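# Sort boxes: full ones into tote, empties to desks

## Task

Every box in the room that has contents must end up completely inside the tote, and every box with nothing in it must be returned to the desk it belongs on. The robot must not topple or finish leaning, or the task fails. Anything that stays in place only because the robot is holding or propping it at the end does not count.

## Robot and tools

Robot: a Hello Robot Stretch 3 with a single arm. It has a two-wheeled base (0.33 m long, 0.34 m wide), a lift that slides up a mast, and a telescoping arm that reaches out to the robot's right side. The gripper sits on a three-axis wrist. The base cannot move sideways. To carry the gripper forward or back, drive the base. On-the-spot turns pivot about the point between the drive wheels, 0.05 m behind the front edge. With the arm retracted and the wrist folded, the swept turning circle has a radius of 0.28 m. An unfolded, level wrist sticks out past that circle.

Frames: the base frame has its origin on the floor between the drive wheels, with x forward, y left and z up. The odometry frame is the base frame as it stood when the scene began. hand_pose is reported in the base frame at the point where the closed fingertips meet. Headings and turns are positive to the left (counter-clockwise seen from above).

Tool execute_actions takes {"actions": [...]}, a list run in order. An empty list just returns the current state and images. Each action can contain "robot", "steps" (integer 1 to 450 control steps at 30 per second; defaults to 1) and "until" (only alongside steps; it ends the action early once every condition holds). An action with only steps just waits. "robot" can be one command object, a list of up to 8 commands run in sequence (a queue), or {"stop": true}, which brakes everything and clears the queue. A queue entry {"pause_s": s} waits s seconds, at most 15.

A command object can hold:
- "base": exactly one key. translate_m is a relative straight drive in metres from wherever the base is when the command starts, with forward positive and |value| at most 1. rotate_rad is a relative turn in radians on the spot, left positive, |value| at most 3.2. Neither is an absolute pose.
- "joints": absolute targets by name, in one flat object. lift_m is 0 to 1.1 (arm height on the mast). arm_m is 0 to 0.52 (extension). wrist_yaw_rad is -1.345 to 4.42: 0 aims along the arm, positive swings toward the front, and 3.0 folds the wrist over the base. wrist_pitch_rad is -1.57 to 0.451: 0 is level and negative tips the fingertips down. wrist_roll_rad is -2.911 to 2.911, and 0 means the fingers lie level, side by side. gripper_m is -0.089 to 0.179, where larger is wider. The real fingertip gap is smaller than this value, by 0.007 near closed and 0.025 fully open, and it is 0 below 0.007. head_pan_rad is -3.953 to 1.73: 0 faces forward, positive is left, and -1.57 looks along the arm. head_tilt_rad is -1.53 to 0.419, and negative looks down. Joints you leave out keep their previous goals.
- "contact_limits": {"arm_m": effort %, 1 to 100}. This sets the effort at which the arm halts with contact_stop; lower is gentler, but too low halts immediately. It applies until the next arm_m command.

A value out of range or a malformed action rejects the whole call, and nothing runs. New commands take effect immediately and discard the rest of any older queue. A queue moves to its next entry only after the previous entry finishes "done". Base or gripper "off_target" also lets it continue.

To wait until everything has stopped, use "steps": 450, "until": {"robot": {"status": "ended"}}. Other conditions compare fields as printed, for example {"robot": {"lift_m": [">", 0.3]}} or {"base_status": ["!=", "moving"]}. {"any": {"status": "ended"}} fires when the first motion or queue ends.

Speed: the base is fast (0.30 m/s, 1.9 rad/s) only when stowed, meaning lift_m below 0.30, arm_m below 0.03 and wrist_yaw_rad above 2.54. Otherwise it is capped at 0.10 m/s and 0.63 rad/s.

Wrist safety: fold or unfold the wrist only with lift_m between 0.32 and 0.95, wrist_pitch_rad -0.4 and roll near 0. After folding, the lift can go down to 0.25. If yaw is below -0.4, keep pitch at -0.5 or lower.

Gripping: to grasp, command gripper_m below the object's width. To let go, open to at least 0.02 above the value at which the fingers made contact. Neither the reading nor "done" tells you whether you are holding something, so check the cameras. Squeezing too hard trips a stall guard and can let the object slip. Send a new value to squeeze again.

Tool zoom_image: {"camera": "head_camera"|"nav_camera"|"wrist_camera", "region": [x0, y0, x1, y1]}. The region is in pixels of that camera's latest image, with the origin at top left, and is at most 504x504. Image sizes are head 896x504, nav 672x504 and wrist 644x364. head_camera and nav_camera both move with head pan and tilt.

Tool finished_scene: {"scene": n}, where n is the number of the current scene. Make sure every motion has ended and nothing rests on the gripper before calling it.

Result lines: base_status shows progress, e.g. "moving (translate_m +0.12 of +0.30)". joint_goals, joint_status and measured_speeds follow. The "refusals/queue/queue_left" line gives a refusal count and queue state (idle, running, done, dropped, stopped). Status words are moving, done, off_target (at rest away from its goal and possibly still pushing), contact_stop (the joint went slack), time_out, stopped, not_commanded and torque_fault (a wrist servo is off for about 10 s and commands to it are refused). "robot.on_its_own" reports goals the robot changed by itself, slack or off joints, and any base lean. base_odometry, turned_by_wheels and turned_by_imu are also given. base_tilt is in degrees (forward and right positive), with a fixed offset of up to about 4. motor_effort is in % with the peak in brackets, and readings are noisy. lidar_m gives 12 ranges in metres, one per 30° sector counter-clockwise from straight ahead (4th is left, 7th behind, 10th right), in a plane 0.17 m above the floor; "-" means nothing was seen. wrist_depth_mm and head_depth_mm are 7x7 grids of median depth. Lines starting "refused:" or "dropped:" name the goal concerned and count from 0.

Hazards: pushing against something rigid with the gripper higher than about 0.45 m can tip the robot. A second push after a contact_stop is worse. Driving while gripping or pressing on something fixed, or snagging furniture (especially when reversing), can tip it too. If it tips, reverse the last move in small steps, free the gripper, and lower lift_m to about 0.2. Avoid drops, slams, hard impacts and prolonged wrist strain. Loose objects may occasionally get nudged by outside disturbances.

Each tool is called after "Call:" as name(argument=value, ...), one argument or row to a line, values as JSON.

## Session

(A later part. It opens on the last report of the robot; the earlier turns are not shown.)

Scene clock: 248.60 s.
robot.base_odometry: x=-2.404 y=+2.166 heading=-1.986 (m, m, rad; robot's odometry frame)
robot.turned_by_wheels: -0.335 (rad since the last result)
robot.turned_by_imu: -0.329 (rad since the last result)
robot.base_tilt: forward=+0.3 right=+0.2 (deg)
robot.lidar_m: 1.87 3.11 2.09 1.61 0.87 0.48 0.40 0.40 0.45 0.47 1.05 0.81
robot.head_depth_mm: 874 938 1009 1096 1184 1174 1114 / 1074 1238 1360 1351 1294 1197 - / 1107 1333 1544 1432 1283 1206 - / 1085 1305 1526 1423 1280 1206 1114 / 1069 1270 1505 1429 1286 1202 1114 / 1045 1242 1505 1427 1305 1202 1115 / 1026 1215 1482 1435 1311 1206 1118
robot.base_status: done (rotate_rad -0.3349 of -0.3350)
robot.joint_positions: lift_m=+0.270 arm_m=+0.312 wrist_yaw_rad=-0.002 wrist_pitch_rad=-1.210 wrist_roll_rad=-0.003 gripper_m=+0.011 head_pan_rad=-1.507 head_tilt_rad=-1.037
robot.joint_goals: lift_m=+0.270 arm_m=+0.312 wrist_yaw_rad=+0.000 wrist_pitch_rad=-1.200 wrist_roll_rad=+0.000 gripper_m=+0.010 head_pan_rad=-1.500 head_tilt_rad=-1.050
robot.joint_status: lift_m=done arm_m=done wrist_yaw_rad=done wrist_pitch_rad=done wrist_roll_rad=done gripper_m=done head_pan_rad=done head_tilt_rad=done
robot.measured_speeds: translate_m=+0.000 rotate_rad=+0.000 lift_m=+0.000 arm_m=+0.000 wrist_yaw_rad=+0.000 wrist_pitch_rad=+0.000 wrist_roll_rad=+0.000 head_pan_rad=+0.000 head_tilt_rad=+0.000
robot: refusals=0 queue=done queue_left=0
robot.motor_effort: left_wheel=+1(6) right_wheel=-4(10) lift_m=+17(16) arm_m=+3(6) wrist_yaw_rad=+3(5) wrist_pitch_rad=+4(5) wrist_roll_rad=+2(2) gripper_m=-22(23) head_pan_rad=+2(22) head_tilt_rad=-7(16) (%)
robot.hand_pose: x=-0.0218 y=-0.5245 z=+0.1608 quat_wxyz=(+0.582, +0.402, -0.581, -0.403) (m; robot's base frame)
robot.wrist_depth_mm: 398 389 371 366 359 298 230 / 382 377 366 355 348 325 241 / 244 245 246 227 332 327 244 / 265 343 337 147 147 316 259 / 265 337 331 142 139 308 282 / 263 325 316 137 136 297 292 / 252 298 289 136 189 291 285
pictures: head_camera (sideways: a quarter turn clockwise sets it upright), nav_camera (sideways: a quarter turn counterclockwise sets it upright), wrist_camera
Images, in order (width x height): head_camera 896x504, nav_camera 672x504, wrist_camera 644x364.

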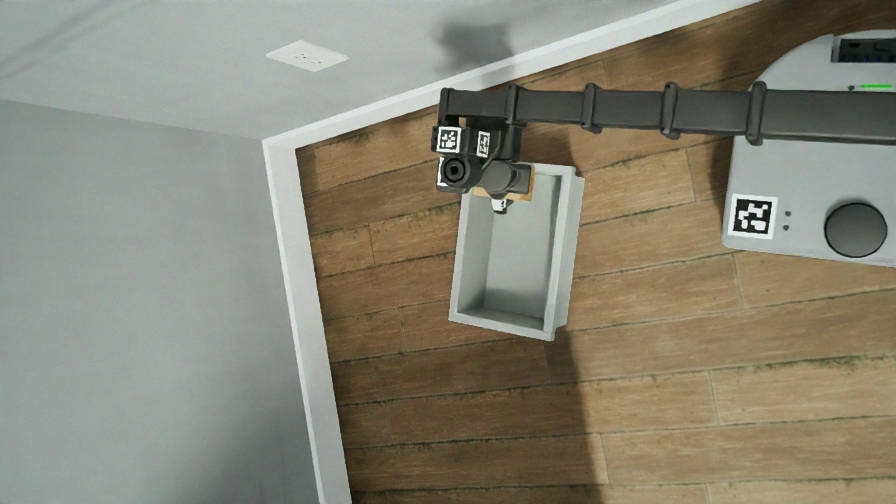

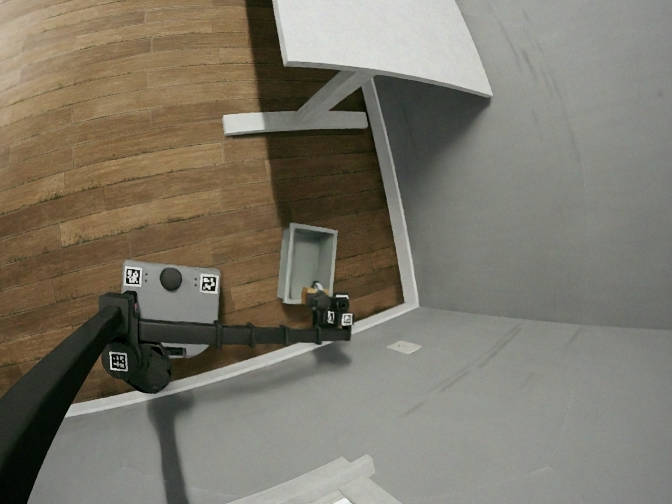

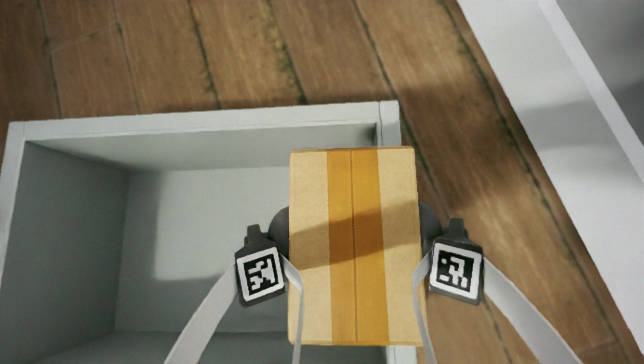

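Call:
execute_actions(
  actions=[
    {"robot":[{"base":{"translate_m":0.058}},{"joints":{"lift_m":0.2}}],"steps":400,"until":{"robot":{"status":"ended"}}},
  ],
)

Scene clock: 262.23 s.
robot.base_odometry: x=-2.427 y=+2.113 heading=-1.986 (m, m, rad; robot's odometry frame)
robot.turned_by_wheels: +0.000 (rad since the last result)
robot.turned_by_imu: +0.001 (rad since the last result)
robot.base_tilt: forward=+0.4 right=+0.2 (deg)
robot.lidar_m: 1.81 2.85 2.06 1.61 0.99 0.54 0.45 0.45 0.51 0.85 1.04 0.76
robot.head_depth_mm: 997 1068 1152 1249 1257 1187 1112 / 1109 1302 1491 1420 1273 1194 - / 1088 1303 1516 1433 1265 1207 - / 1068 1284 1523 1419 1282 1206 1114 / 1043 1250 1504 1423 1289 1201 1113 / 1028 1224 1489 1437 1305 1208 1111 / 1009 1203 1473 1437 1310 1208 1118
robot.base_status: done (translate_m +0.0580 of +0.0580)
robot.joint_positions: lift_m=+0.200 arm_m=+0.312 wrist_yaw_rad=-0.002 wrist_pitch_rad=-1.210 wrist_roll_rad=-0.003 gripper_m=+0.011 head_pan_rad=-1.507 head_tilt_rad=-1.037
robot.joint_goals: lift_m=+0.200 arm_m=+0.312 wrist_yaw_rad=+0.000 wrist_pitch_rad=-1.200 wrist_roll_rad=+0.000 gripper_m=+0.010 head_pan_rad=-1.500 head_tilt_rad=-1.050
robot.joint_status: lift_m=done arm_m=done wrist_yaw_rad=done wrist_pitch_rad=done wrist_roll_rad=done gripper_m=done head_pan_rad=done head_tilt_rad=done
robot.measured_speeds: translate_m=+0.000 rotate_rad=+0.000 lift_m=+0.000 arm_m=+0.000 wrist_yaw_rad=+0.000 wrist_pitch_rad=+0.000 wrist_roll_rad=+0.000 head_pan_rad=+0.000 head_tilt_rad=+0.000
robot: refusals=0 queue=done queue_left=0
robot.motor_effort: left_wheel=+2(6) right_wheel=-5(7) lift_m=+17(18) arm_m=+3(3) wrist_yaw_rad=+2(2) wrist_pitch_rad=+5(4) wrist_roll_rad=+2(2) gripper_m=-20(21) head_pan_rad=+2(2) head_tilt_rad=-7(7) (%)
robot.hand_pose: x=-0.0218 y=-0.5245 z=+0.0908 quat_wxyz=(+0.582, +0.402, -0.581, -0.403) (m; robot's base frame)
robot.wrist_depth_mm: 318 310 299 291 285 274 266 / 167 165 160 161 162 147 260 / 197 223 228 214 218 156 249 / 205 271 266 148 146 158 245 / 203 264 259 142 141 159 236 / 202 256 255 137 136 138 230 / 200 249 245 137 229 180 221
pictures: head_camera (sideways: a quarter turn clockwise sets it upright), nav_camera (sideways: a quarter turn counterclockwise sets it upright), wrist_camera
Images, in order (width x height): head_camera 896x504, nav_camera 672x504, wrist_camera 644x364.

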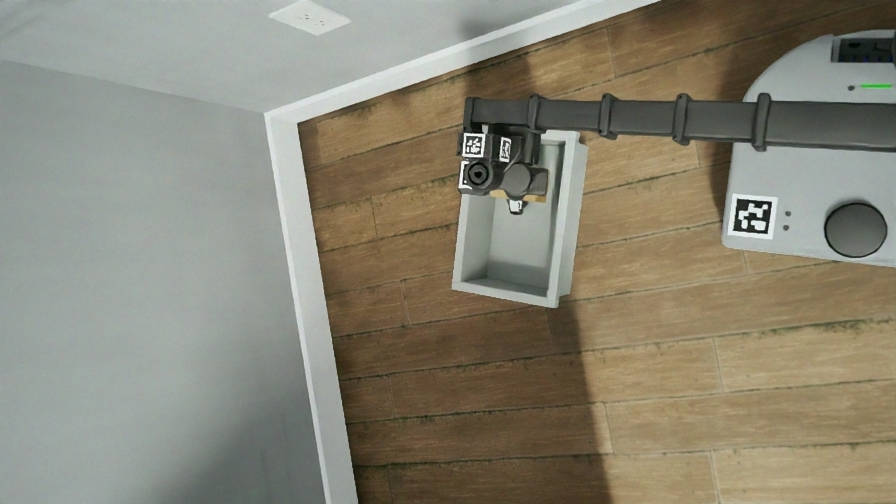

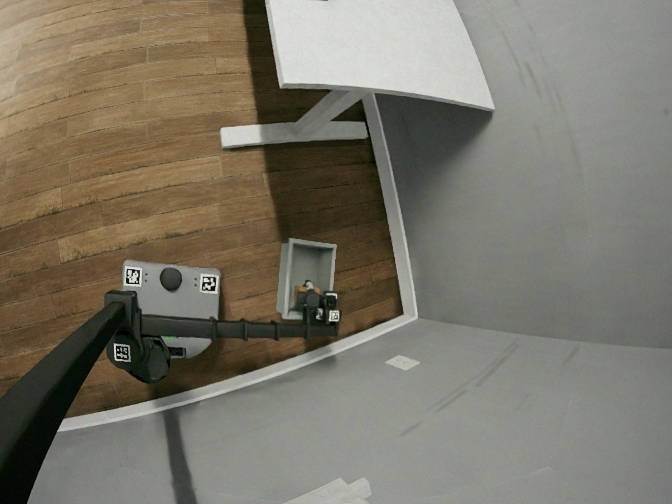

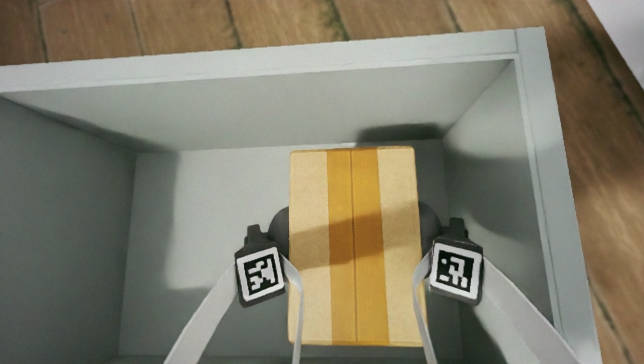

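Call:
execute_actions(
  actions=[
    {"robot":[{"joints":{"lift_m":0.152}},{"pause_s":0.3}],"steps":400,"until":{"robot":{"status":"ended"}}},
  ],
)

Scene clock: 266.33 s.
robot.base_odometry: x=-2.427 y=+2.113 heading=-1.986 (m, m, rad; robot's odometry frame)
robot.turned_by_wheels: +0.000 (rad since the last result)
robot.turned_by_imu: +0.001 (rad since the last result)
robot.base_tilt: forward=+0.4 right=+0.2 (deg)
robot.lidar_m: 1.80 2.85 2.05 1.60 0.99 0.54 0.46 0.45 0.51 0.85 1.04 0.76
robot.head_depth_mm: 997 1069 1149 1248 1256 1185 1114 / 1110 1303 1487 1412 1285 1198 - / 1089 1312 1516 1428 1264 1203 - / 1066 1280 1515 1416 1280 1206 1114 / 1046 1254 1509 1422 1288 1204 1113 / 1028 1222 1494 1425 1305 1205 1111 / 1010 1195 1479 1432 1311 1207 1119
robot.base_status: done (translate_m +0.0580 of +0.0580)
robot.joint_positions: lift_m=+0.152 arm_m=+0.312 wrist_yaw_rad=-0.002 wrist_pitch_rad=-1.210 wrist_roll_rad=-0.003 gripper_m=+0.011 head_pan_rad=-1.507 head_tilt_rad=-1.037
robot.joint_goals: lift_m=+0.152 arm_m=+0.312 wrist_yaw_rad=+0.000 wrist_pitch_rad=-1.200 wrist_roll_rad=+0.000 gripper_m=+0.010 head_pan_rad=-1.500 head_tilt_rad=-1.050
robot.joint_status: lift_m=done arm_m=done wrist_yaw_rad=done wrist_pitch_rad=done wrist_roll_rad=done gripper_m=done head_pan_rad=done head_tilt_rad=done
robot.measured_speeds: translate_m=+0.000 rotate_rad=+0.000 lift_m=+0.000 arm_m=+0.000 wrist_yaw_rad=+0.000 wrist_pitch_rad=+0.000 wrist_roll_rad=+0.000 head_pan_rad=+0.000 head_tilt_rad=+0.000
robot: refusals=0 queue=done queue_left=0
robot.motor_effort: left_wheel=+2(2) right_wheel=-5(5) lift_m=+17(19) arm_m=+3(3) wrist_yaw_rad=+2(3) wrist_pitch_rad=+5(5) wrist_roll_rad=+2(2) gripper_m=-21(23) head_pan_rad=+3(2) head_tilt_rad=-7(7) (%)
robot.hand_pose: x=-0.0218 y=-0.5245 z=+0.0428 quat_wxyz=(+0.582, +0.402, -0.581, -0.403) (m; robot's base frame)
robot.wrist_depth_mm: 119 119 121 122 122 123 98 / 155 156 157 160 161 145 99 / 197 223 221 213 212 156 99 / 205 224 217 148 146 158 100 / 204 216 211 142 140 159 100 / 202 211 206 137 136 139 101 / 201 206 197 136 187 180 102
pictures: head_camera (sideways: a quarter turn clockwise sets it upright), nav_camera (sideways: a quarter turn counterclockwise sets it upright), wrist_camera
Images, in order (width x height): head_camera 896x504, nav_camera 672x504, wrist_camera 644x364.

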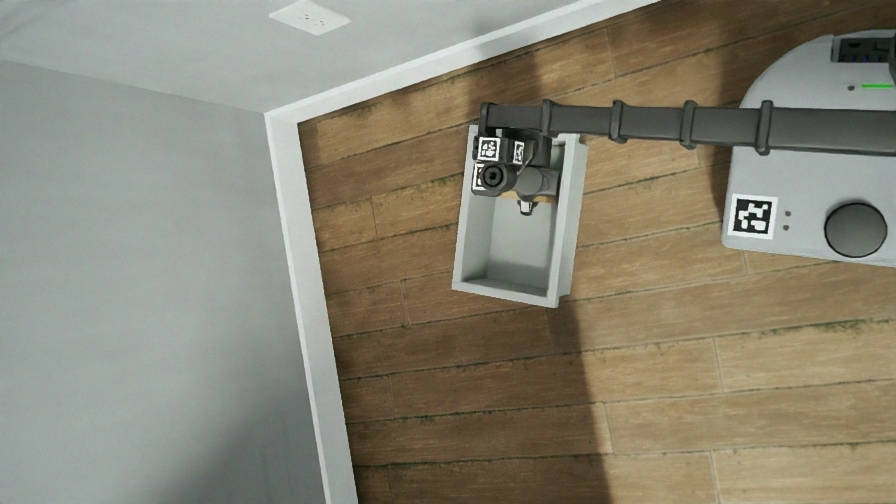

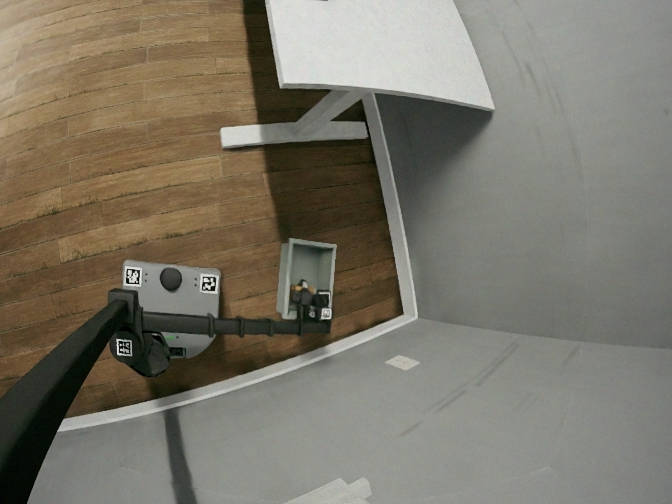

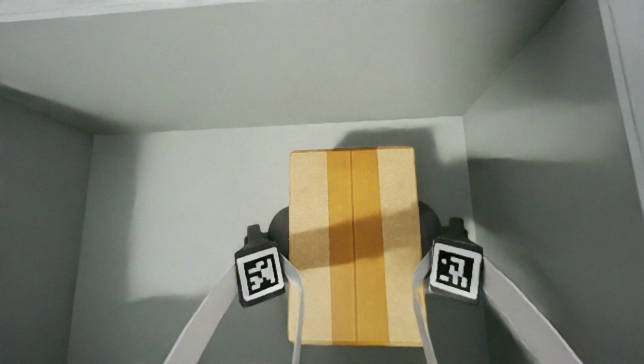

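Call:
execute_actions(
  actions=[],
)

Scene clock: 276.90 s.
robot.base_odometry: x=-2.427 y=+2.113 heading=-1.986 (m, m, rad; robot's odometry frame)
robot.turned_by_wheels: +0.000 (rad since the last result)
robot.turned_by_imu: +0.000 (rad since the last result)
robot.base_tilt: forward=+0.4 right=+0.2 (deg)
robot.lidar_m: 1.81 2.85 2.06 1.61 0.99 0.54 0.45 0.45 0.51 0.85 1.04 0.76
robot.head_depth_mm: 997 1070 1157 1251 1260 1185 1109 / 1111 1302 1488 1413 1286 1200 - / 1090 1305 1520 1431 1263 1202 - / 1067 1282 1524 1420 1284 1203 1105 / 1046 1251 1502 1429 1288 1201 1113 / 1029 1225 1491 1423 1305 1206 1115 / 1010 1194 1471 1436 1310 1203 1121
robot.base_status: done (translate_m +0.0580 of +0.0580)
robot.joint_positions: lift_m=+0.152 arm_m=+0.312 wrist_yaw_rad=-0.002 wrist_pitch_rad=-1.210 wrist_roll_rad=-0.003 gripper_m=+0.011 head_pan_rad=-1.507 head_tilt_rad=-1.037
robot.joint_goals: lift_m=+0.152 arm_m=+0.312 wrist_yaw_rad=+0.000 wrist_pitch_rad=-1.200 wrist_roll_rad=+0.000 gripper_m=+0.010 head_pan_rad=-1.500 head_tilt_rad=-1.050
robot.joint_status: lift_m=done arm_m=done wrist_yaw_rad=done wrist_pitch_rad=done wrist_roll_rad=done gripper_m=done head_pan_rad=done head_tilt_rad=done
robot.measured_speeds: translate_m=+0.000 rotate_rad=+0.000 lift_m=+0.000 arm_m=+0.000 wrist_yaw_rad=+0.000 wrist_pitch_rad=+0.000 wrist_roll_rad=+0.000 head_pan_rad=+0.000 head_tilt_rad=+0.000
robot: refusals=0 queue=done queue_left=0
robot.motor_effort: left_wheel=+2(2) right_wheel=-4(5) lift_m=+17(17) arm_m=+3(3) wrist_yaw_rad=+3(2) wrist_pitch_rad=+5(5) wrist_roll_rad=+2(2) gripper_m=-22(22) head_pan_rad=+2(2) head_tilt_rad=-7(7) (%)
robot.hand_pose: x=-0.0218 y=-0.5245 z=+0.0428 quat_wxyz=(+0.582, +0.402, -0.581, -0.403) (m; robot's base frame)
robot.wrist_depth_mm: 119 120 120 122 123 124 98 / 155 156 157 159 162 145 98 / 196 225 222 214 212 155 99 / 205 223 219 147 146 158 100 / 204 218 212 142 140 159 101 / 201 211 207 137 137 138 102 / 202 202 198 136 189 178 102
pictures: head_camera (sideways: a quarter turn clockwise sets it upright), nav_camera (sideways: a quarter turn counterclockwise sets it upright), wrist_camera
Images, in order (width x height): head_camera 896x504, nav_camera 672x504, wrist_camera 644x364.

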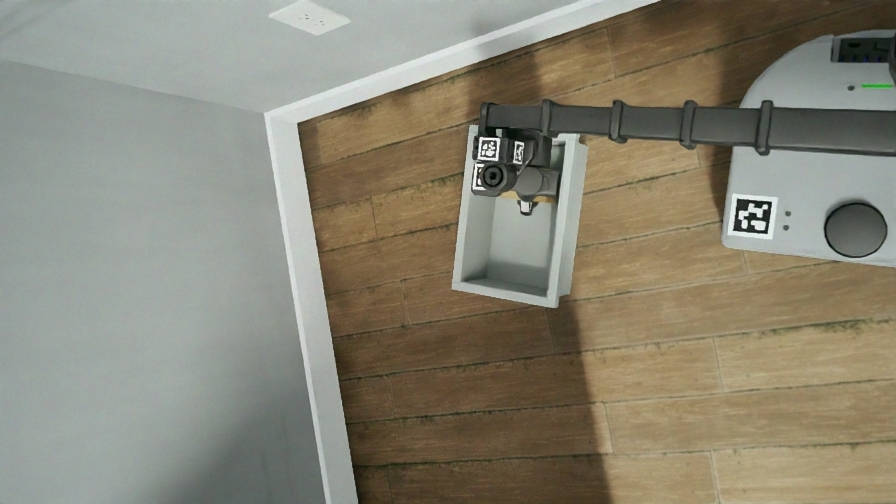

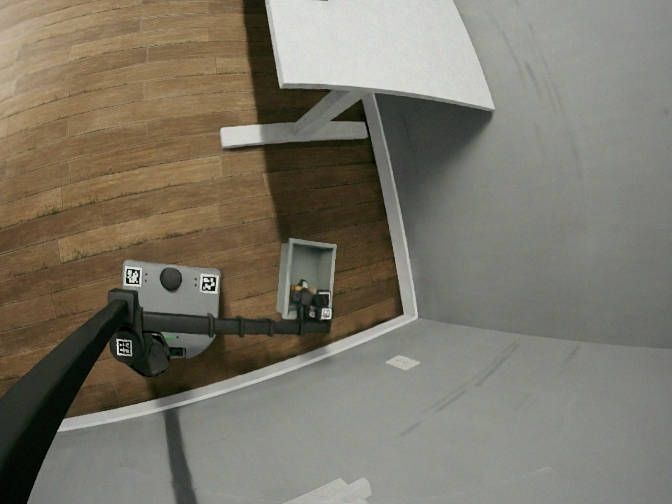

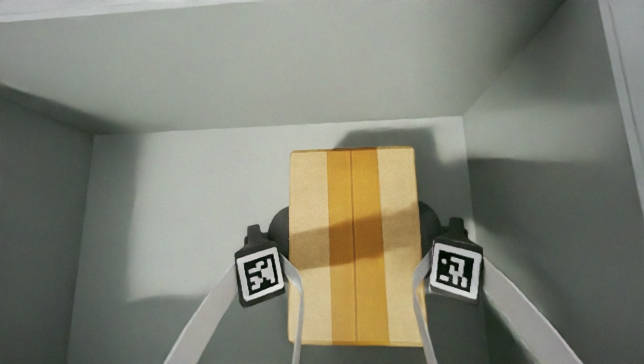

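Call:
execute_actions(
  actions=[
    {"robot":{"joints":{"lift_m":0.147}},"steps":60,"until":{"robot":{"status":"ended"}}},
    {"steps":8},
  ],
)

Scene clock: 279.00 s.
robot.base_odometry: x=-2.427 y=+2.113 heading=-1.986 (m, m, rad; robot's odometry frame)
robot.turned_by_wheels: +0.000 (rad since the last result)
robot.turned_by_imu: +0.000 (rad since the last result)
robot.base_tilt: forward=+0.3 right=+0.2 (deg)
robot.lidar_m: 1.81 2.84 2.06 1.61 0.99 0.54 0.45 0.45 0.51 0.85 1.04 0.76
robot.head_depth_mm: 997 1066 1152 1253 1256 1190 1112 / 1112 1295 1491 1417 1284 1197 - / 1084 1313 1525 1437 1263 1212 - / 1066 1280 1527 1422 1285 1203 1112 / 1046 1252 1516 1424 1290 1205 1113 / 1029 1226 1493 1432 1305 1203 1117 / 1013 1198 1471 1431 1313 1208 1122
robot.base_status: done (translate_m +0.0580 of +0.0580)
robot.joint_positions: lift_m=+0.147 arm_m=+0.312 wrist_yaw_rad=-0.002 wrist_pitch_rad=-1.210 wrist_roll_rad=-0.003 gripper_m=+0.011 head_pan_rad=-1.507 head_tilt_rad=-1.037
robot.joint_goals: lift_m=+0.147 arm_m=+0.312 wrist_yaw_rad=+0.000 wrist_pitch_rad=-1.200 wrist_roll_rad=+0.000 gripper_m=+0.010 head_pan_rad=-1.500 head_tilt_rad=-1.050
robot.joint_status: lift_m=done arm_m=done wrist_yaw_rad=done wrist_pitch_rad=done wrist_roll_rad=done gripper_m=done head_pan_rad=done head_tilt_rad=done
robot.measured_speeds: translate_m=+0.000 rotate_rad=+0.000 lift_m=+0.000 arm_m=+0.000 wrist_yaw_rad=+0.000 wrist_pitch_rad=+0.000 wrist_roll_rad=+0.000 head_pan_rad=+0.000 head_tilt_rad=+0.000
robot: refusals=0 queue=done queue_left=0
robot.motor_effort: left_wheel=+2(2) right_wheel=-5(5) lift_m=+17(17) arm_m=+3(3) wrist_yaw_rad=+2(2) wrist_pitch_rad=+5(4) wrist_roll_rad=+1(2) gripper_m=-21(23) head_pan_rad=+3(2) head_tilt_rad=-7(7) (%)
robot.hand_pose: x=-0.0218 y=-0.5245 z=+0.0378 quat_wxyz=(+0.582, +0.402, -0.581, -0.403) (m; robot's base frame)
robot.wrist_depth_mm: 119 120 120 121 122 124 98 / 155 156 157 160 161 144 98 / 197 223 216 211 206 156 99 / 205 219 213 147 146 157 100 / 204 212 206 142 140 158 101 / 202 206 202 137 136 138 101 / 200 200 194 136 182 179 102
pictures: head_camera (sideways: a quarter turn clockwise sets it upright), nav_camera (sideways: a quarter turn counterclockwise sets it upright), wrist_camera
Images, in order (width x height): head_camera 896x504, nav_camera 672x504, wrist_camera 644x364.

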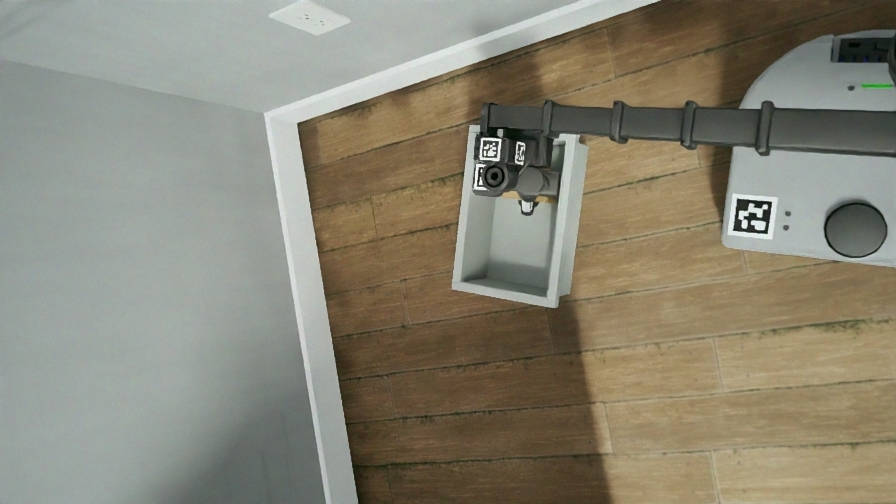

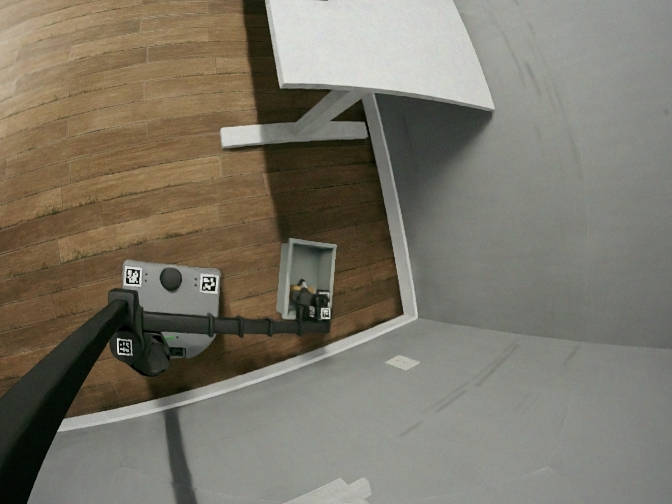

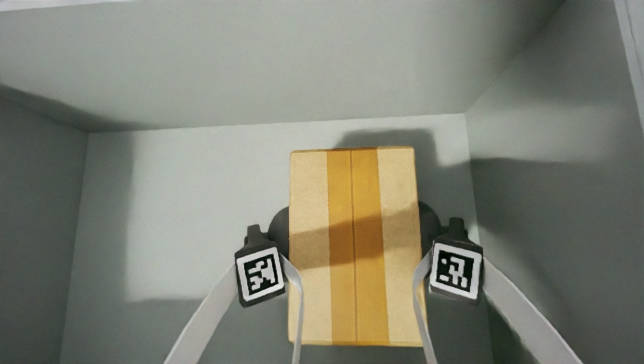

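Call:
execute_actions(
  actions=[
    {"robot":{"joints":{"lift_m":0.142}},"steps":60,"until":{"robot":{"status":"ended"}}},
    {"steps":8},
  ],
)

Scene clock: 281.27 s.
robot.base_odometry: x=-2.427 y=+2.113 heading=-1.986 (m, m, rad; robot's odometry frame)
robot.turned_by_wheels: +0.000 (rad since the last result)
robot.turned_by_imu: +0.000 (rad since the last result)
robot.base_tilt: forward=+0.4 right=+0.2 (deg)
robot.lidar_m: 1.81 2.84 2.06 1.61 0.99 0.54 0.45 0.45 0.51 0.85 1.04 0.76
robot.head_depth_mm: 994 1069 1152 1250 1257 1189 1112 / 1106 1303 1495 1419 1278 1197 - / 1086 1309 1518 1435 1268 1206 - / 1066 1277 1519 1418 1286 1202 1112 / 1044 1249 1501 1435 1287 1199 1112 / 1029 1224 1492 1431 1307 1209 1118 / 1012 1197 1467 1433 1313 1207 1116
robot.base_status: done (translate_m +0.0580 of +0.0580)
robot.joint_positions: lift_m=+0.142 arm_m=+0.312 wrist_yaw_rad=-0.002 wrist_pitch_rad=-1.210 wrist_roll_rad=-0.003 gripper_m=+0.011 head_pan_rad=-1.507 head_tilt_rad=-1.037
robot.joint_goals: lift_m=+0.142 arm_m=+0.312 wrist_yaw_rad=+0.000 wrist_pitch_rad=-1.200 wrist_roll_rad=+0.000 gripper_m=+0.010 head_pan_rad=-1.500 head_tilt_rad=-1.050
robot.joint_status: lift_m=done arm_m=done wrist_yaw_rad=done wrist_pitch_rad=done wrist_roll_rad=done gripper_m=done head_pan_rad=done head_tilt_rad=done
robot.measured_speeds: translate_m=+0.000 rotate_rad=+0.000 lift_m=+0.000 arm_m=+0.000 wrist_yaw_rad=+0.000 wrist_pitch_rad=+0.000 wrist_roll_rad=+0.000 head_pan_rad=+0.000 head_tilt_rad=+0.000
robot: refusals=0 queue=done queue_left=0
robot.motor_effort: left_wheel=+2(2) right_wheel=-5(4) lift_m=+17(17) arm_m=+3(3) wrist_yaw_rad=+2(2) wrist_pitch_rad=+5(5) wrist_roll_rad=+2(2) gripper_m=-22(23) head_pan_rad=+2(2) head_tilt_rad=-7(7) (%)
robot.hand_pose: x=-0.0218 y=-0.5245 z=+0.0328 quat_wxyz=(+0.582, +0.402, -0.581, -0.403) (m; robot's base frame)
robot.wrist_depth_mm: 119 120 120 121 123 124 97 / 155 156 158 160 162 144 98 / 200 217 212 209 202 156 99 / 204 213 206 147 146 157 100 / 203 207 202 142 140 158 101 / 201 201 197 138 136 138 102 / 196 195 189 136 177 176 102
pictures: head_camera (sideways: a quarter turn clockwise sets it upright), nav_camera (sideways: a quarter turn counterclockwise sets it upright), wrist_camera
Images, in order (width x height): head_camera 896x504, nav_camera 672x504, wrist_camera 644x364.

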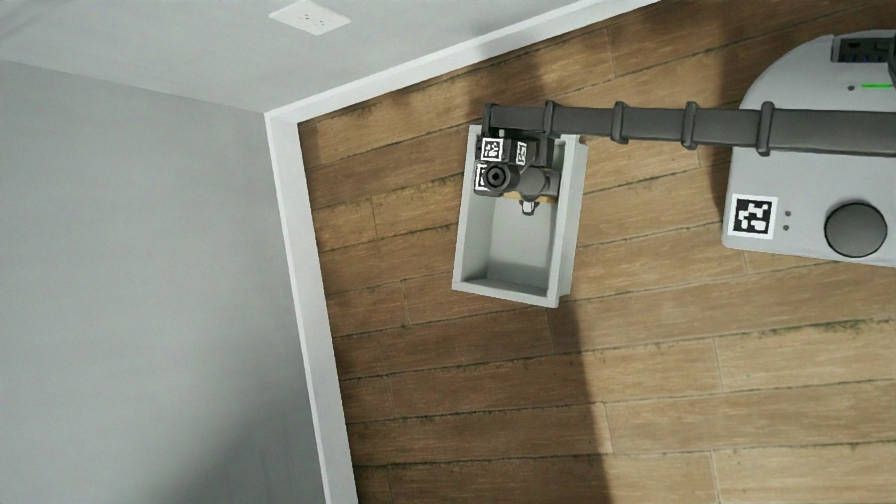

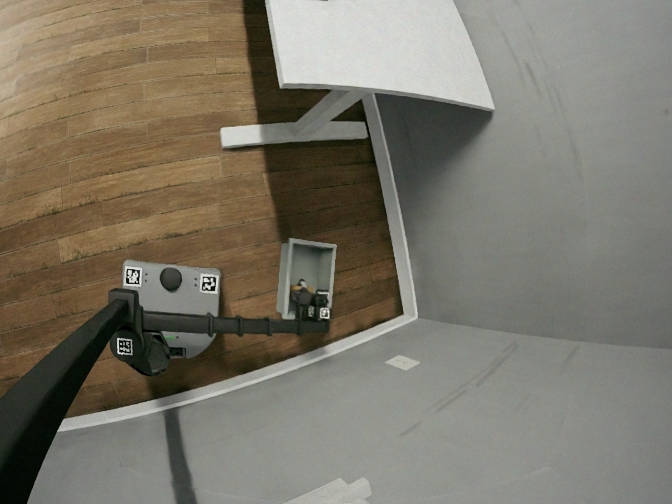

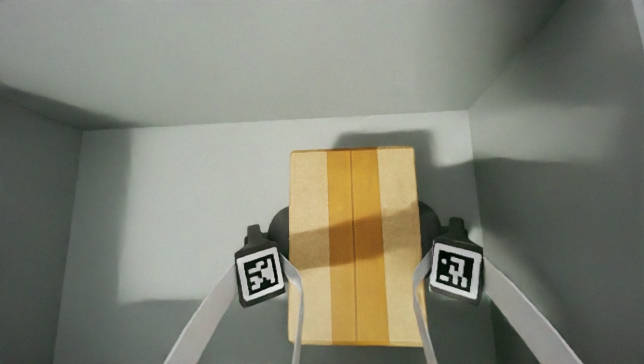

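Call:
execute_actions(
  actions=[
    {"robot":{"joints":{"lift_m":0.137}},"steps":60,"until":{"robot":{"status":"ended"}}},
    {"steps":8},
  ],
)

Scene clock: 284.97 s.
robot.base_odometry: x=-2.427 y=+2.113 heading=-1.986 (m, m, rad; robot's odometry frame)
robot.turned_by_wheels: +0.000 (rad since the last result)
robot.turned_by_imu: +0.001 (rad since the last result)
robot.base_tilt: forward=+0.4 right=+0.2 (deg)
robot.lidar_m: 1.81 2.84 2.06 1.61 0.99 0.54 0.45 0.45 0.51 0.84 1.04 0.76
robot.head_depth_mm: 996 1070 1154 1254 1258 1185 1113 / 1111 1302 1491 1414 1276 1202 - / 1088 1310 1519 1440 1270 1209 - / 1067 1282 1515 1422 1289 1207 1111 / 1045 1254 1501 1423 1287 1199 1108 / 1028 1222 1493 1426 1308 1205 1116 / 1009 1197 1471 1435 1311 1210 1123
robot.base_status: done (translate_m +0.0580 of +0.0580)
robot.joint_positions: lift_m=+0.137 arm_m=+0.312 wrist_yaw_rad=-0.002 wrist_pitch_rad=-1.210 wrist_roll_rad=-0.003 gripper_m=+0.011 head_pan_rad=-1.507 head_tilt_rad=-1.037
robot.joint_goals: lift_m=+0.137 arm_m=+0.312 wrist_yaw_rad=+0.000 wrist_pitch_rad=-1.200 wrist_roll_rad=+0.000 gripper_m=+0.010 head_pan_rad=-1.500 head_tilt_rad=-1.050
robot.joint_status: lift_m=done arm_m=done wrist_yaw_rad=done wrist_pitch_rad=done wrist_roll_rad=done gripper_m=done head_pan_rad=done head_tilt_rad=done
robot.measured_speeds: translate_m=+0.000 rotate_rad=+0.000 lift_m=+0.000 arm_m=+0.000 wrist_yaw_rad=+0.000 wrist_pitch_rad=+0.000 wrist_roll_rad=+0.000 head_pan_rad=+0.000 head_tilt_rad=+0.000
robot: refusals=0 queue=done queue_left=0
robot.motor_effort: left_wheel=+2(2) right_wheel=-5(5) lift_m=+17(17) arm_m=+3(3) wrist_yaw_rad=+2(2) wrist_pitch_rad=+4(5) wrist_roll_rad=+2(2) gripper_m=-22(22) head_pan_rad=+2(1) head_tilt_rad=-7(7) (%)
robot.hand_pose: x=-0.0218 y=-0.5245 z=+0.0278 quat_wxyz=(+0.582, +0.402, -0.581, -0.403) (m; robot's base frame)
robot.wrist_depth_mm: 119 120 120 122 123 123 98 / 154 156 158 160 161 144 99 / 198 213 209 203 198 156 99 / 204 209 203 148 146 157 100 / 203 202 198 142 140 158 101 / 197 195 193 137 137 138 102 / 192 190 183 136 174 172 102
pictures: head_camera (sideways: a quarter turn clockwise sets it upright), nav_camera (sideways: a quarter turn counterclockwise sets it upright), wrist_camera
Images, in order (width x height): head_camera 896x504, nav_camera 672x504, wrist_camera 644x364.

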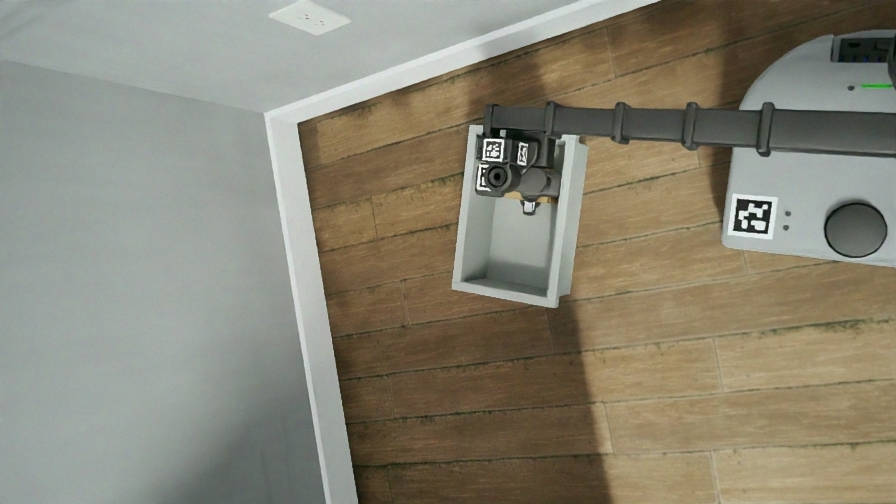

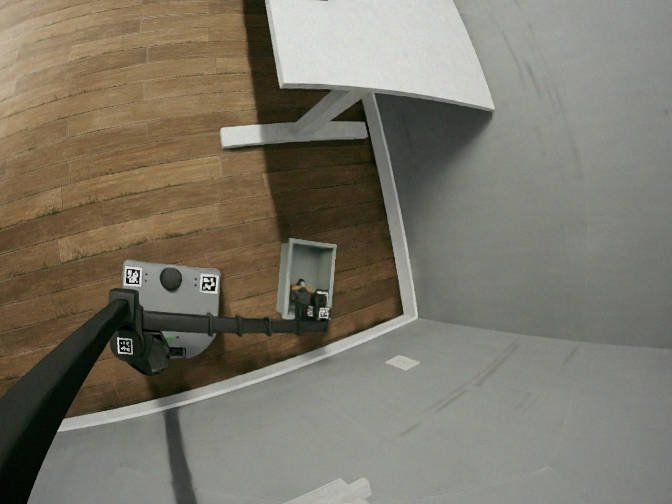

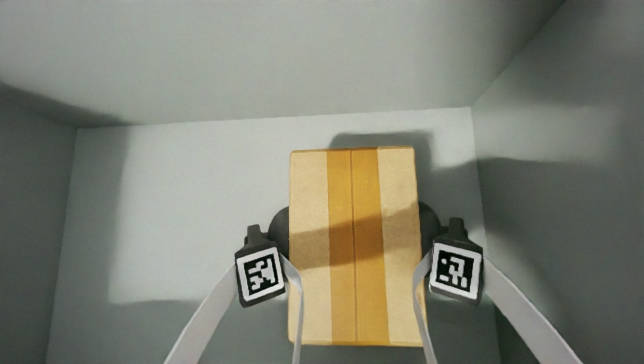

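Call:
execute_actions(
  actions=[
    {"robot":{"joints":{"lift_m":0.133}},"steps":60,"until":{"robot":{"status":"ended"}}},
    {"steps":8},
  ],
)

Scene clock: 286.93 s.
robot.base_odometry: x=-2.427 y=+2.113 heading=-1.986 (m, m, rad; robot's odometry frame)
robot.turned_by_wheels: +0.000 (rad since the last result)
robot.turned_by_imu: +0.000 (rad since the last result)
robot.base_tilt: forward=+0.4 right=+0.3 (deg)
robot.lidar_m: 1.81 2.85 2.06 1.61 0.99 0.54 0.46 0.45 0.51 0.84 1.04 0.76
robot.head_depth_mm: 1001 1068 1153 1248 1258 1190 1112 / 1108 1299 1496 1415 1279 1202 - / 1087 1309 1516 1436 1267 1205 - / 1069 1284 1527 1421 1288 1203 1110 / 1047 1251 1510 1427 1290 1200 1111 / 1027 1220 1500 1433 1305 1203 1116 / 1009 1194 1475 1427 1310 1208 1119
robot.base_status: done (translate_m +0.0580 of +0.0580)
robot.joint_positions: lift_m=+0.134 arm_m=+0.312 wrist_yaw_rad=-0.002 wrist_pitch_rad=-1.211 wrist_roll_rad=-0.003 gripper_m=+0.011 head_pan_rad=-1.507 head_tilt_rad=-1.037
robot.joint_goals: lift_m=+0.134 arm_m=+0.312 wrist_yaw_rad=+0.000 wrist_pitch_rad=-1.200 wrist_roll_rad=+0.000 gripper_m=+0.010 head_pan_rad=-1.500 head_tilt_rad=-1.050
robot.joint_status: lift_m=contact_stop arm_m=done wrist_yaw_rad=done wrist_pitch_rad=done wrist_roll_rad=done gripper_m=done head_pan_rad=done head_tilt_rad=done
robot.measured_speeds: translate_m=+0.000 rotate_rad=+0.000 lift_m=+0.000 arm_m=+0.000 wrist_yaw_rad=+0.000 wrist_pitch_rad=+0.000 wrist_roll_rad=+0.000 head_pan_rad=+0.000 head_tilt_rad=+0.000
robot: refusals=0 queue=dropped queue_left=0
robot.on_its_own: lift_m is slack since a contact_stop, until your next command for it
robot.motor_effort: left_wheel=+1(2) right_wheel=-4(5) lift_m=+25(25) arm_m=+3(3) wrist_yaw_rad=+2(2) wrist_pitch_rad=+4(5) wrist_roll_rad=+2(2) gripper_m=-22(21) head_pan_rad=+3(2) head_tilt_rad=-7(7) (%)
robot.hand_pose: x=-0.0218 y=-0.5243 z=+0.0246 quat_wxyz=(+0.582, +0.402, -0.581, -0.403) (m; robot's base frame)
robot.wrist_depth_mm: 119 119 120 121 122 123 98 / 155 154 156 158 160 144 99 / 198 210 206 201 196 157 100 / 205 206 202 146 144 158 101 / 202 200 195 141 138 159 101 / 194 192 191 136 135 143 102 / 192 188 184 135 172 170 102
pictures: head_camera (sideways: a quarter turn clockwise sets it upright), nav_camera (sideways: a quarter turn counterclockwise sets it upright), wrist_camera
Images, in order (width x height): head_camera 896x504, nav_camera 672x504, wrist_camera 644x364.

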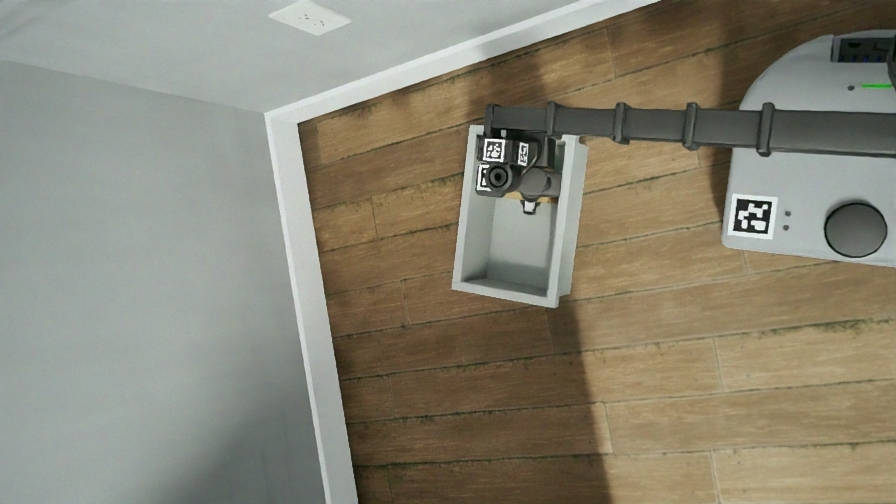

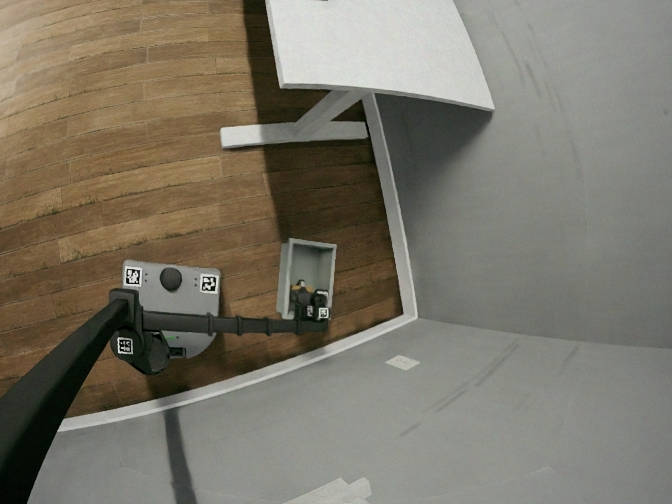

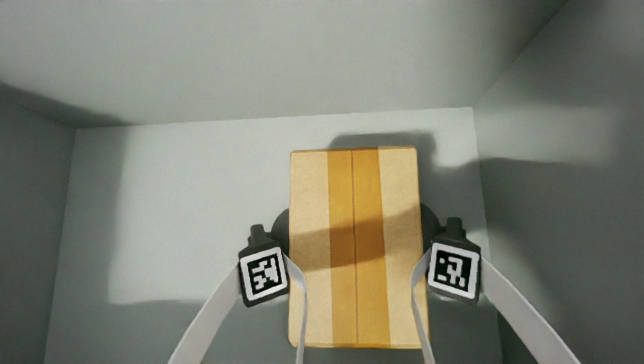

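Call:
execute_actions(
  actions=[
    {"robot":[{"joints":{"lift_m":0.136}},{"joints":{"gripper_m":0.088}},{"joints":{"lift_m":0.28}}],"steps":200,"until":{"robot":{"status":"ended"}}},
  ],
)

Scene clock: 292.40 s.
robot.base_odometry: x=-2.427 y=+2.113 heading=-1.986 (m, m, rad; robot's odometry frame)
robot.turned_by_wheels: +0.000 (rad since the last result)
robot.turned_by_imu: +0.001 (rad since the last result)
robot.base_tilt: forward=+0.3 right=+0.1 (deg)
robot.lidar_m: 1.81 2.85 2.06 1.60 0.99 0.54 0.45 0.45 0.51 0.85 1.04 0.76
robot.head_depth_mm: 995 1071 1155 1248 1261 1187 1116 / 1109 1305 1489 1434 1263 1201 - / 1092 1307 1519 1438 1274 1204 - / 1066 1284 1512 1413 1284 1202 1108 / 1049 1257 1504 1427 1289 1203 1111 / 1028 1223 1493 1435 1301 1202 1117 / 1006 1198 1474 1437 1311 1207 1119
robot.base_status: done (translate_m +0.0580 of +0.0580)
robot.joint_positions: lift_m=+0.280 arm_m=+0.312 wrist_yaw_rad=-0.002 wrist_pitch_rad=-1.207 wrist_roll_rad=-0.003 gripper_m=+0.088 head_pan_rad=-1.507 head_tilt_rad=-1.037
robot.joint_goals: lift_m=+0.280 arm_m=+0.312 wrist_yaw_rad=+0.000 wrist_pitch_rad=-1.200 wrist_roll_rad=+0.000 gripper_m=+0.088 head_pan_rad=-1.500 head_tilt_rad=-1.050
robot.joint_status: lift_m=done arm_m=done wrist_yaw_rad=done wrist_pitch_rad=done wrist_roll_rad=done gripper_m=done head_pan_rad=done head_tilt_rad=done
robot.measured_speeds: translate_m=+0.000 rotate_rad=+0.000 lift_m=+0.000 arm_m=+0.000 wrist_yaw_rad=+0.000 wrist_pitch_rad=+0.000 wrist_roll_rad=+0.000 head_pan_rad=+0.000 head_tilt_rad=+0.000
robot: refusals=0 queue=done queue_left=0
robot.motor_effort: left_wheel=+1(1) right_wheel=-4(4) lift_m=+35(34) arm_m=+3(3) wrist_yaw_rad=+2(2) wrist_pitch_rad=+2(6) wrist_roll_rad=+2(2) gripper_m=-1(90) head_pan_rad=+2(3) head_tilt_rad=-7(7) (%)
robot.hand_pose: x=-0.0218 y=-0.5254 z=+0.1703 quat_wxyz=(+0.583, +0.401, -0.582, -0.402) (m; robot's base frame)
robot.wrist_depth_mm: 408 405 391 381 362 351 271 / 395 385 381 364 352 347 287 / 390 264 249 251 233 332 308 / 374 281 344 339 325 324 314 / 357 277 337 285 321 314 310 / 347 275 325 318 312 301 301 / 338 247 288 288 284 220 292
pictures: head_camera (sideways: a quarter turn clockwise sets it upright), nav_camera (sideways: a quarter turn counterclockwise sets it upright), wrist_camera
Images, in order (width x height): head_camera 896x504, nav_camera 672x504, wrist_camera 644x364.

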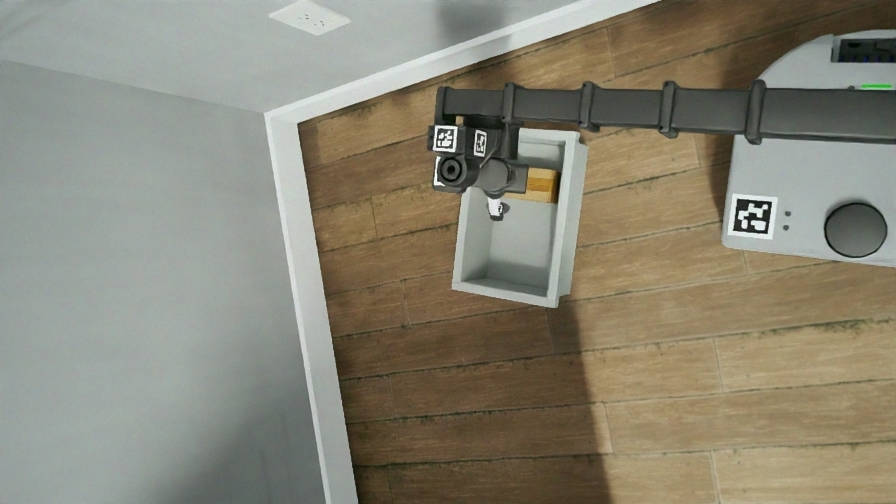

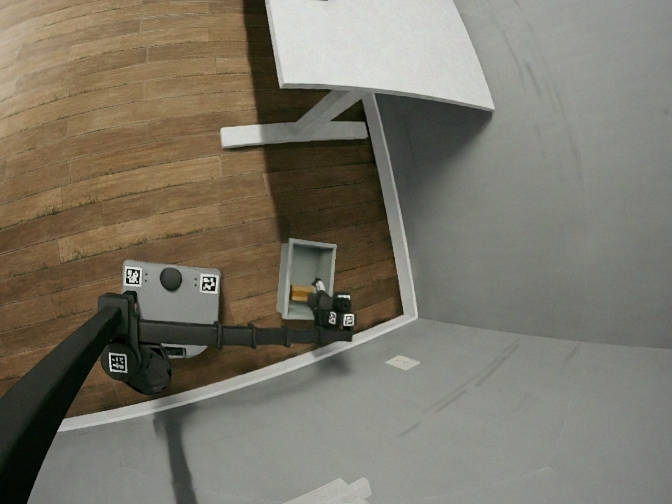

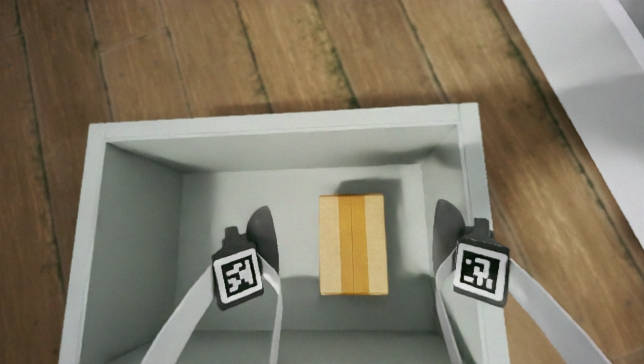

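Call:
execute_actions(
  actions=[
    {"robot":{"joints":{"arm_m":0.0,"lift_m":0.92,"gripper_m":0.145,"head_pan_rad":-1.2,"head_tilt_rad":-0.8}},"steps":30},
    {"robot":{"base":{"rotate_rad":0.322}},"steps":90,"until":{"robot":{"base_status":["!=","moving"]}}},
    {"robot":{"base":{"translate_m":1.0}},"steps":150,"until":{"robot":{"translate_m":[">",0.42]}}},
  ],
)

Scene clock: 320.47 s.
robot.base_odometry: x=-2.466 y=+1.692 heading=-1.664 (m, m, rad; robot's odometry frame)
robot.turned_by_wheels: +0.322 (rad since the last result)
robot.turned_by_imu: +0.320 (rad since the last result)
robot.base_tilt: forward=+1.2 right=+0.9 (deg)
robot.lidar_m: 2.42 2.43 1.79 1.52 1.22 0.90 0.87 0.91 1.08 0.60 1.09 1.42
robot.head_depth_mm: 918 1007 875 740 666 - - / 958 1044 876 742 641 574 1155 / 996 1071 879 744 644 586 1126 / 1038 1081 878 742 643 1241 1147 / 1090 1079 881 744 634 1267 1149 / 1144 1085 885 747 658 1288 1147 / 1203 1085 885 747 686 1289 1149
robot.base_status: moving (translate_m +0.4232 of +1.0000)
robot.joint_positions: lift_m=+0.920 arm_m=+0.002 wrist_yaw_rad=-0.001 wrist_pitch_rad=-1.206 wrist_roll_rad=-0.003 gripper_m=+0.145 head_pan_rad=-1.207 head_tilt_rad=-0.803
robot.joint_goals: lift_m=+0.920 arm_m=+0.000 wrist_yaw_rad=+0.000 wrist_pitch_rad=-1.200 wrist_roll_rad=+0.000 gripper_m=+0.145 head_pan_rad=-1.200 head_tilt_rad=-0.800
robot.joint_status: lift_m=done arm_m=done wrist_yaw_rad=done wrist_pitch_rad=done wrist_roll_rad=done gripper_m=done head_pan_rad=done head_tilt_rad=done
robot.measured_speeds: translate_m=+0.100 rotate_rad=+0.000 lift_m=+0.000 arm_m=+0.000 wrist_yaw_rad=+0.000 wrist_pitch_rad=+0.000 wrist_roll_rad=+0.000 head_pan_rad=+0.000 head_tilt_rad=+0.000
robot: refusals=0 queue=running queue_left=0
robot.motor_effort: left_wheel=-3(6) right_wheel=+5(8) lift_m=+34(32) arm_m=-2(1) wrist_yaw_rad=+1(2) wrist_pitch_rad=+3(3) wrist_roll_rad=+2(2) gripper_m=+0(98) head_pan_rad=+2(18) head_tilt_rad=+2(24) (%)
robot.hand_pose: x=-0.0217 y=-0.2161 z=+0.8103 quat_wxyz=(+0.583, +0.401, -0.581, -0.401) (m; robot's base frame)
robot.wrist_depth_mm: 262 311 304 296 - - - / 270 302 293 287 - - 933 / 293 291 282 275 997 923 901 / 288 282 278 269 930 936 886 / - - 965 922 904 911 873 / - 951 950 902 - 846 845 / 914 903 925 897 - 847 827
pictures: head_camera (sideways: a quarter turn clockwise sets it upright), nav_camera (sideways: a quarter turn counterclockwise sets it upright), wrist_camera
Images, in order (width x height): head_camera 896x504, nav_camera 672x504, wrist_camera 644x364.

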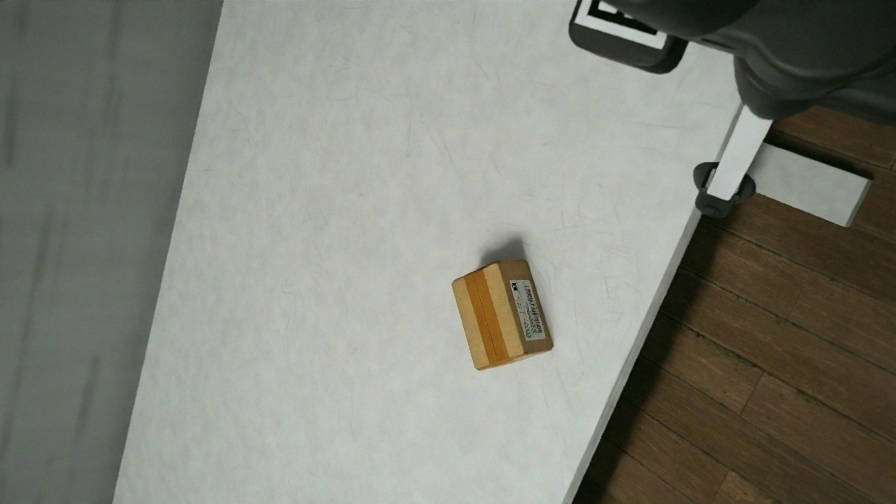

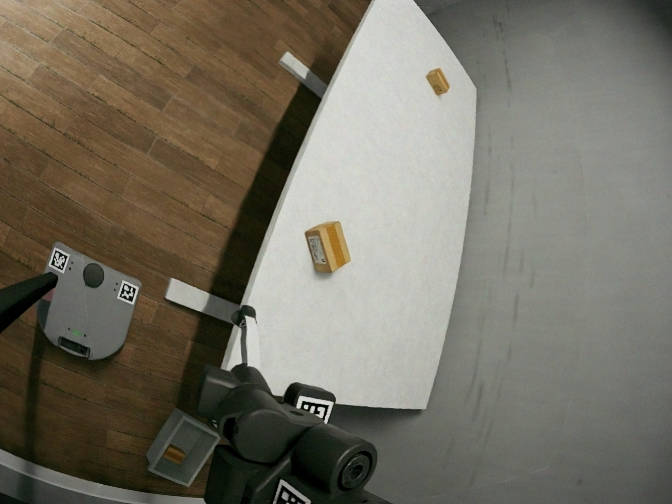

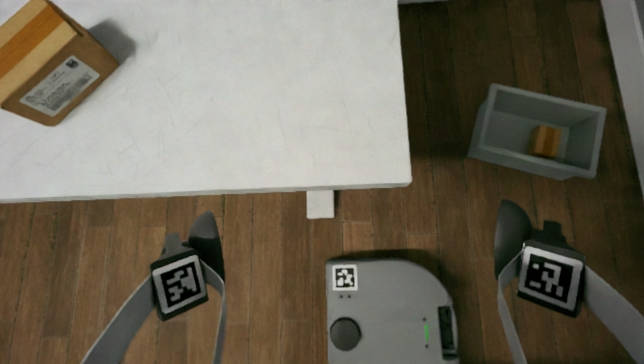

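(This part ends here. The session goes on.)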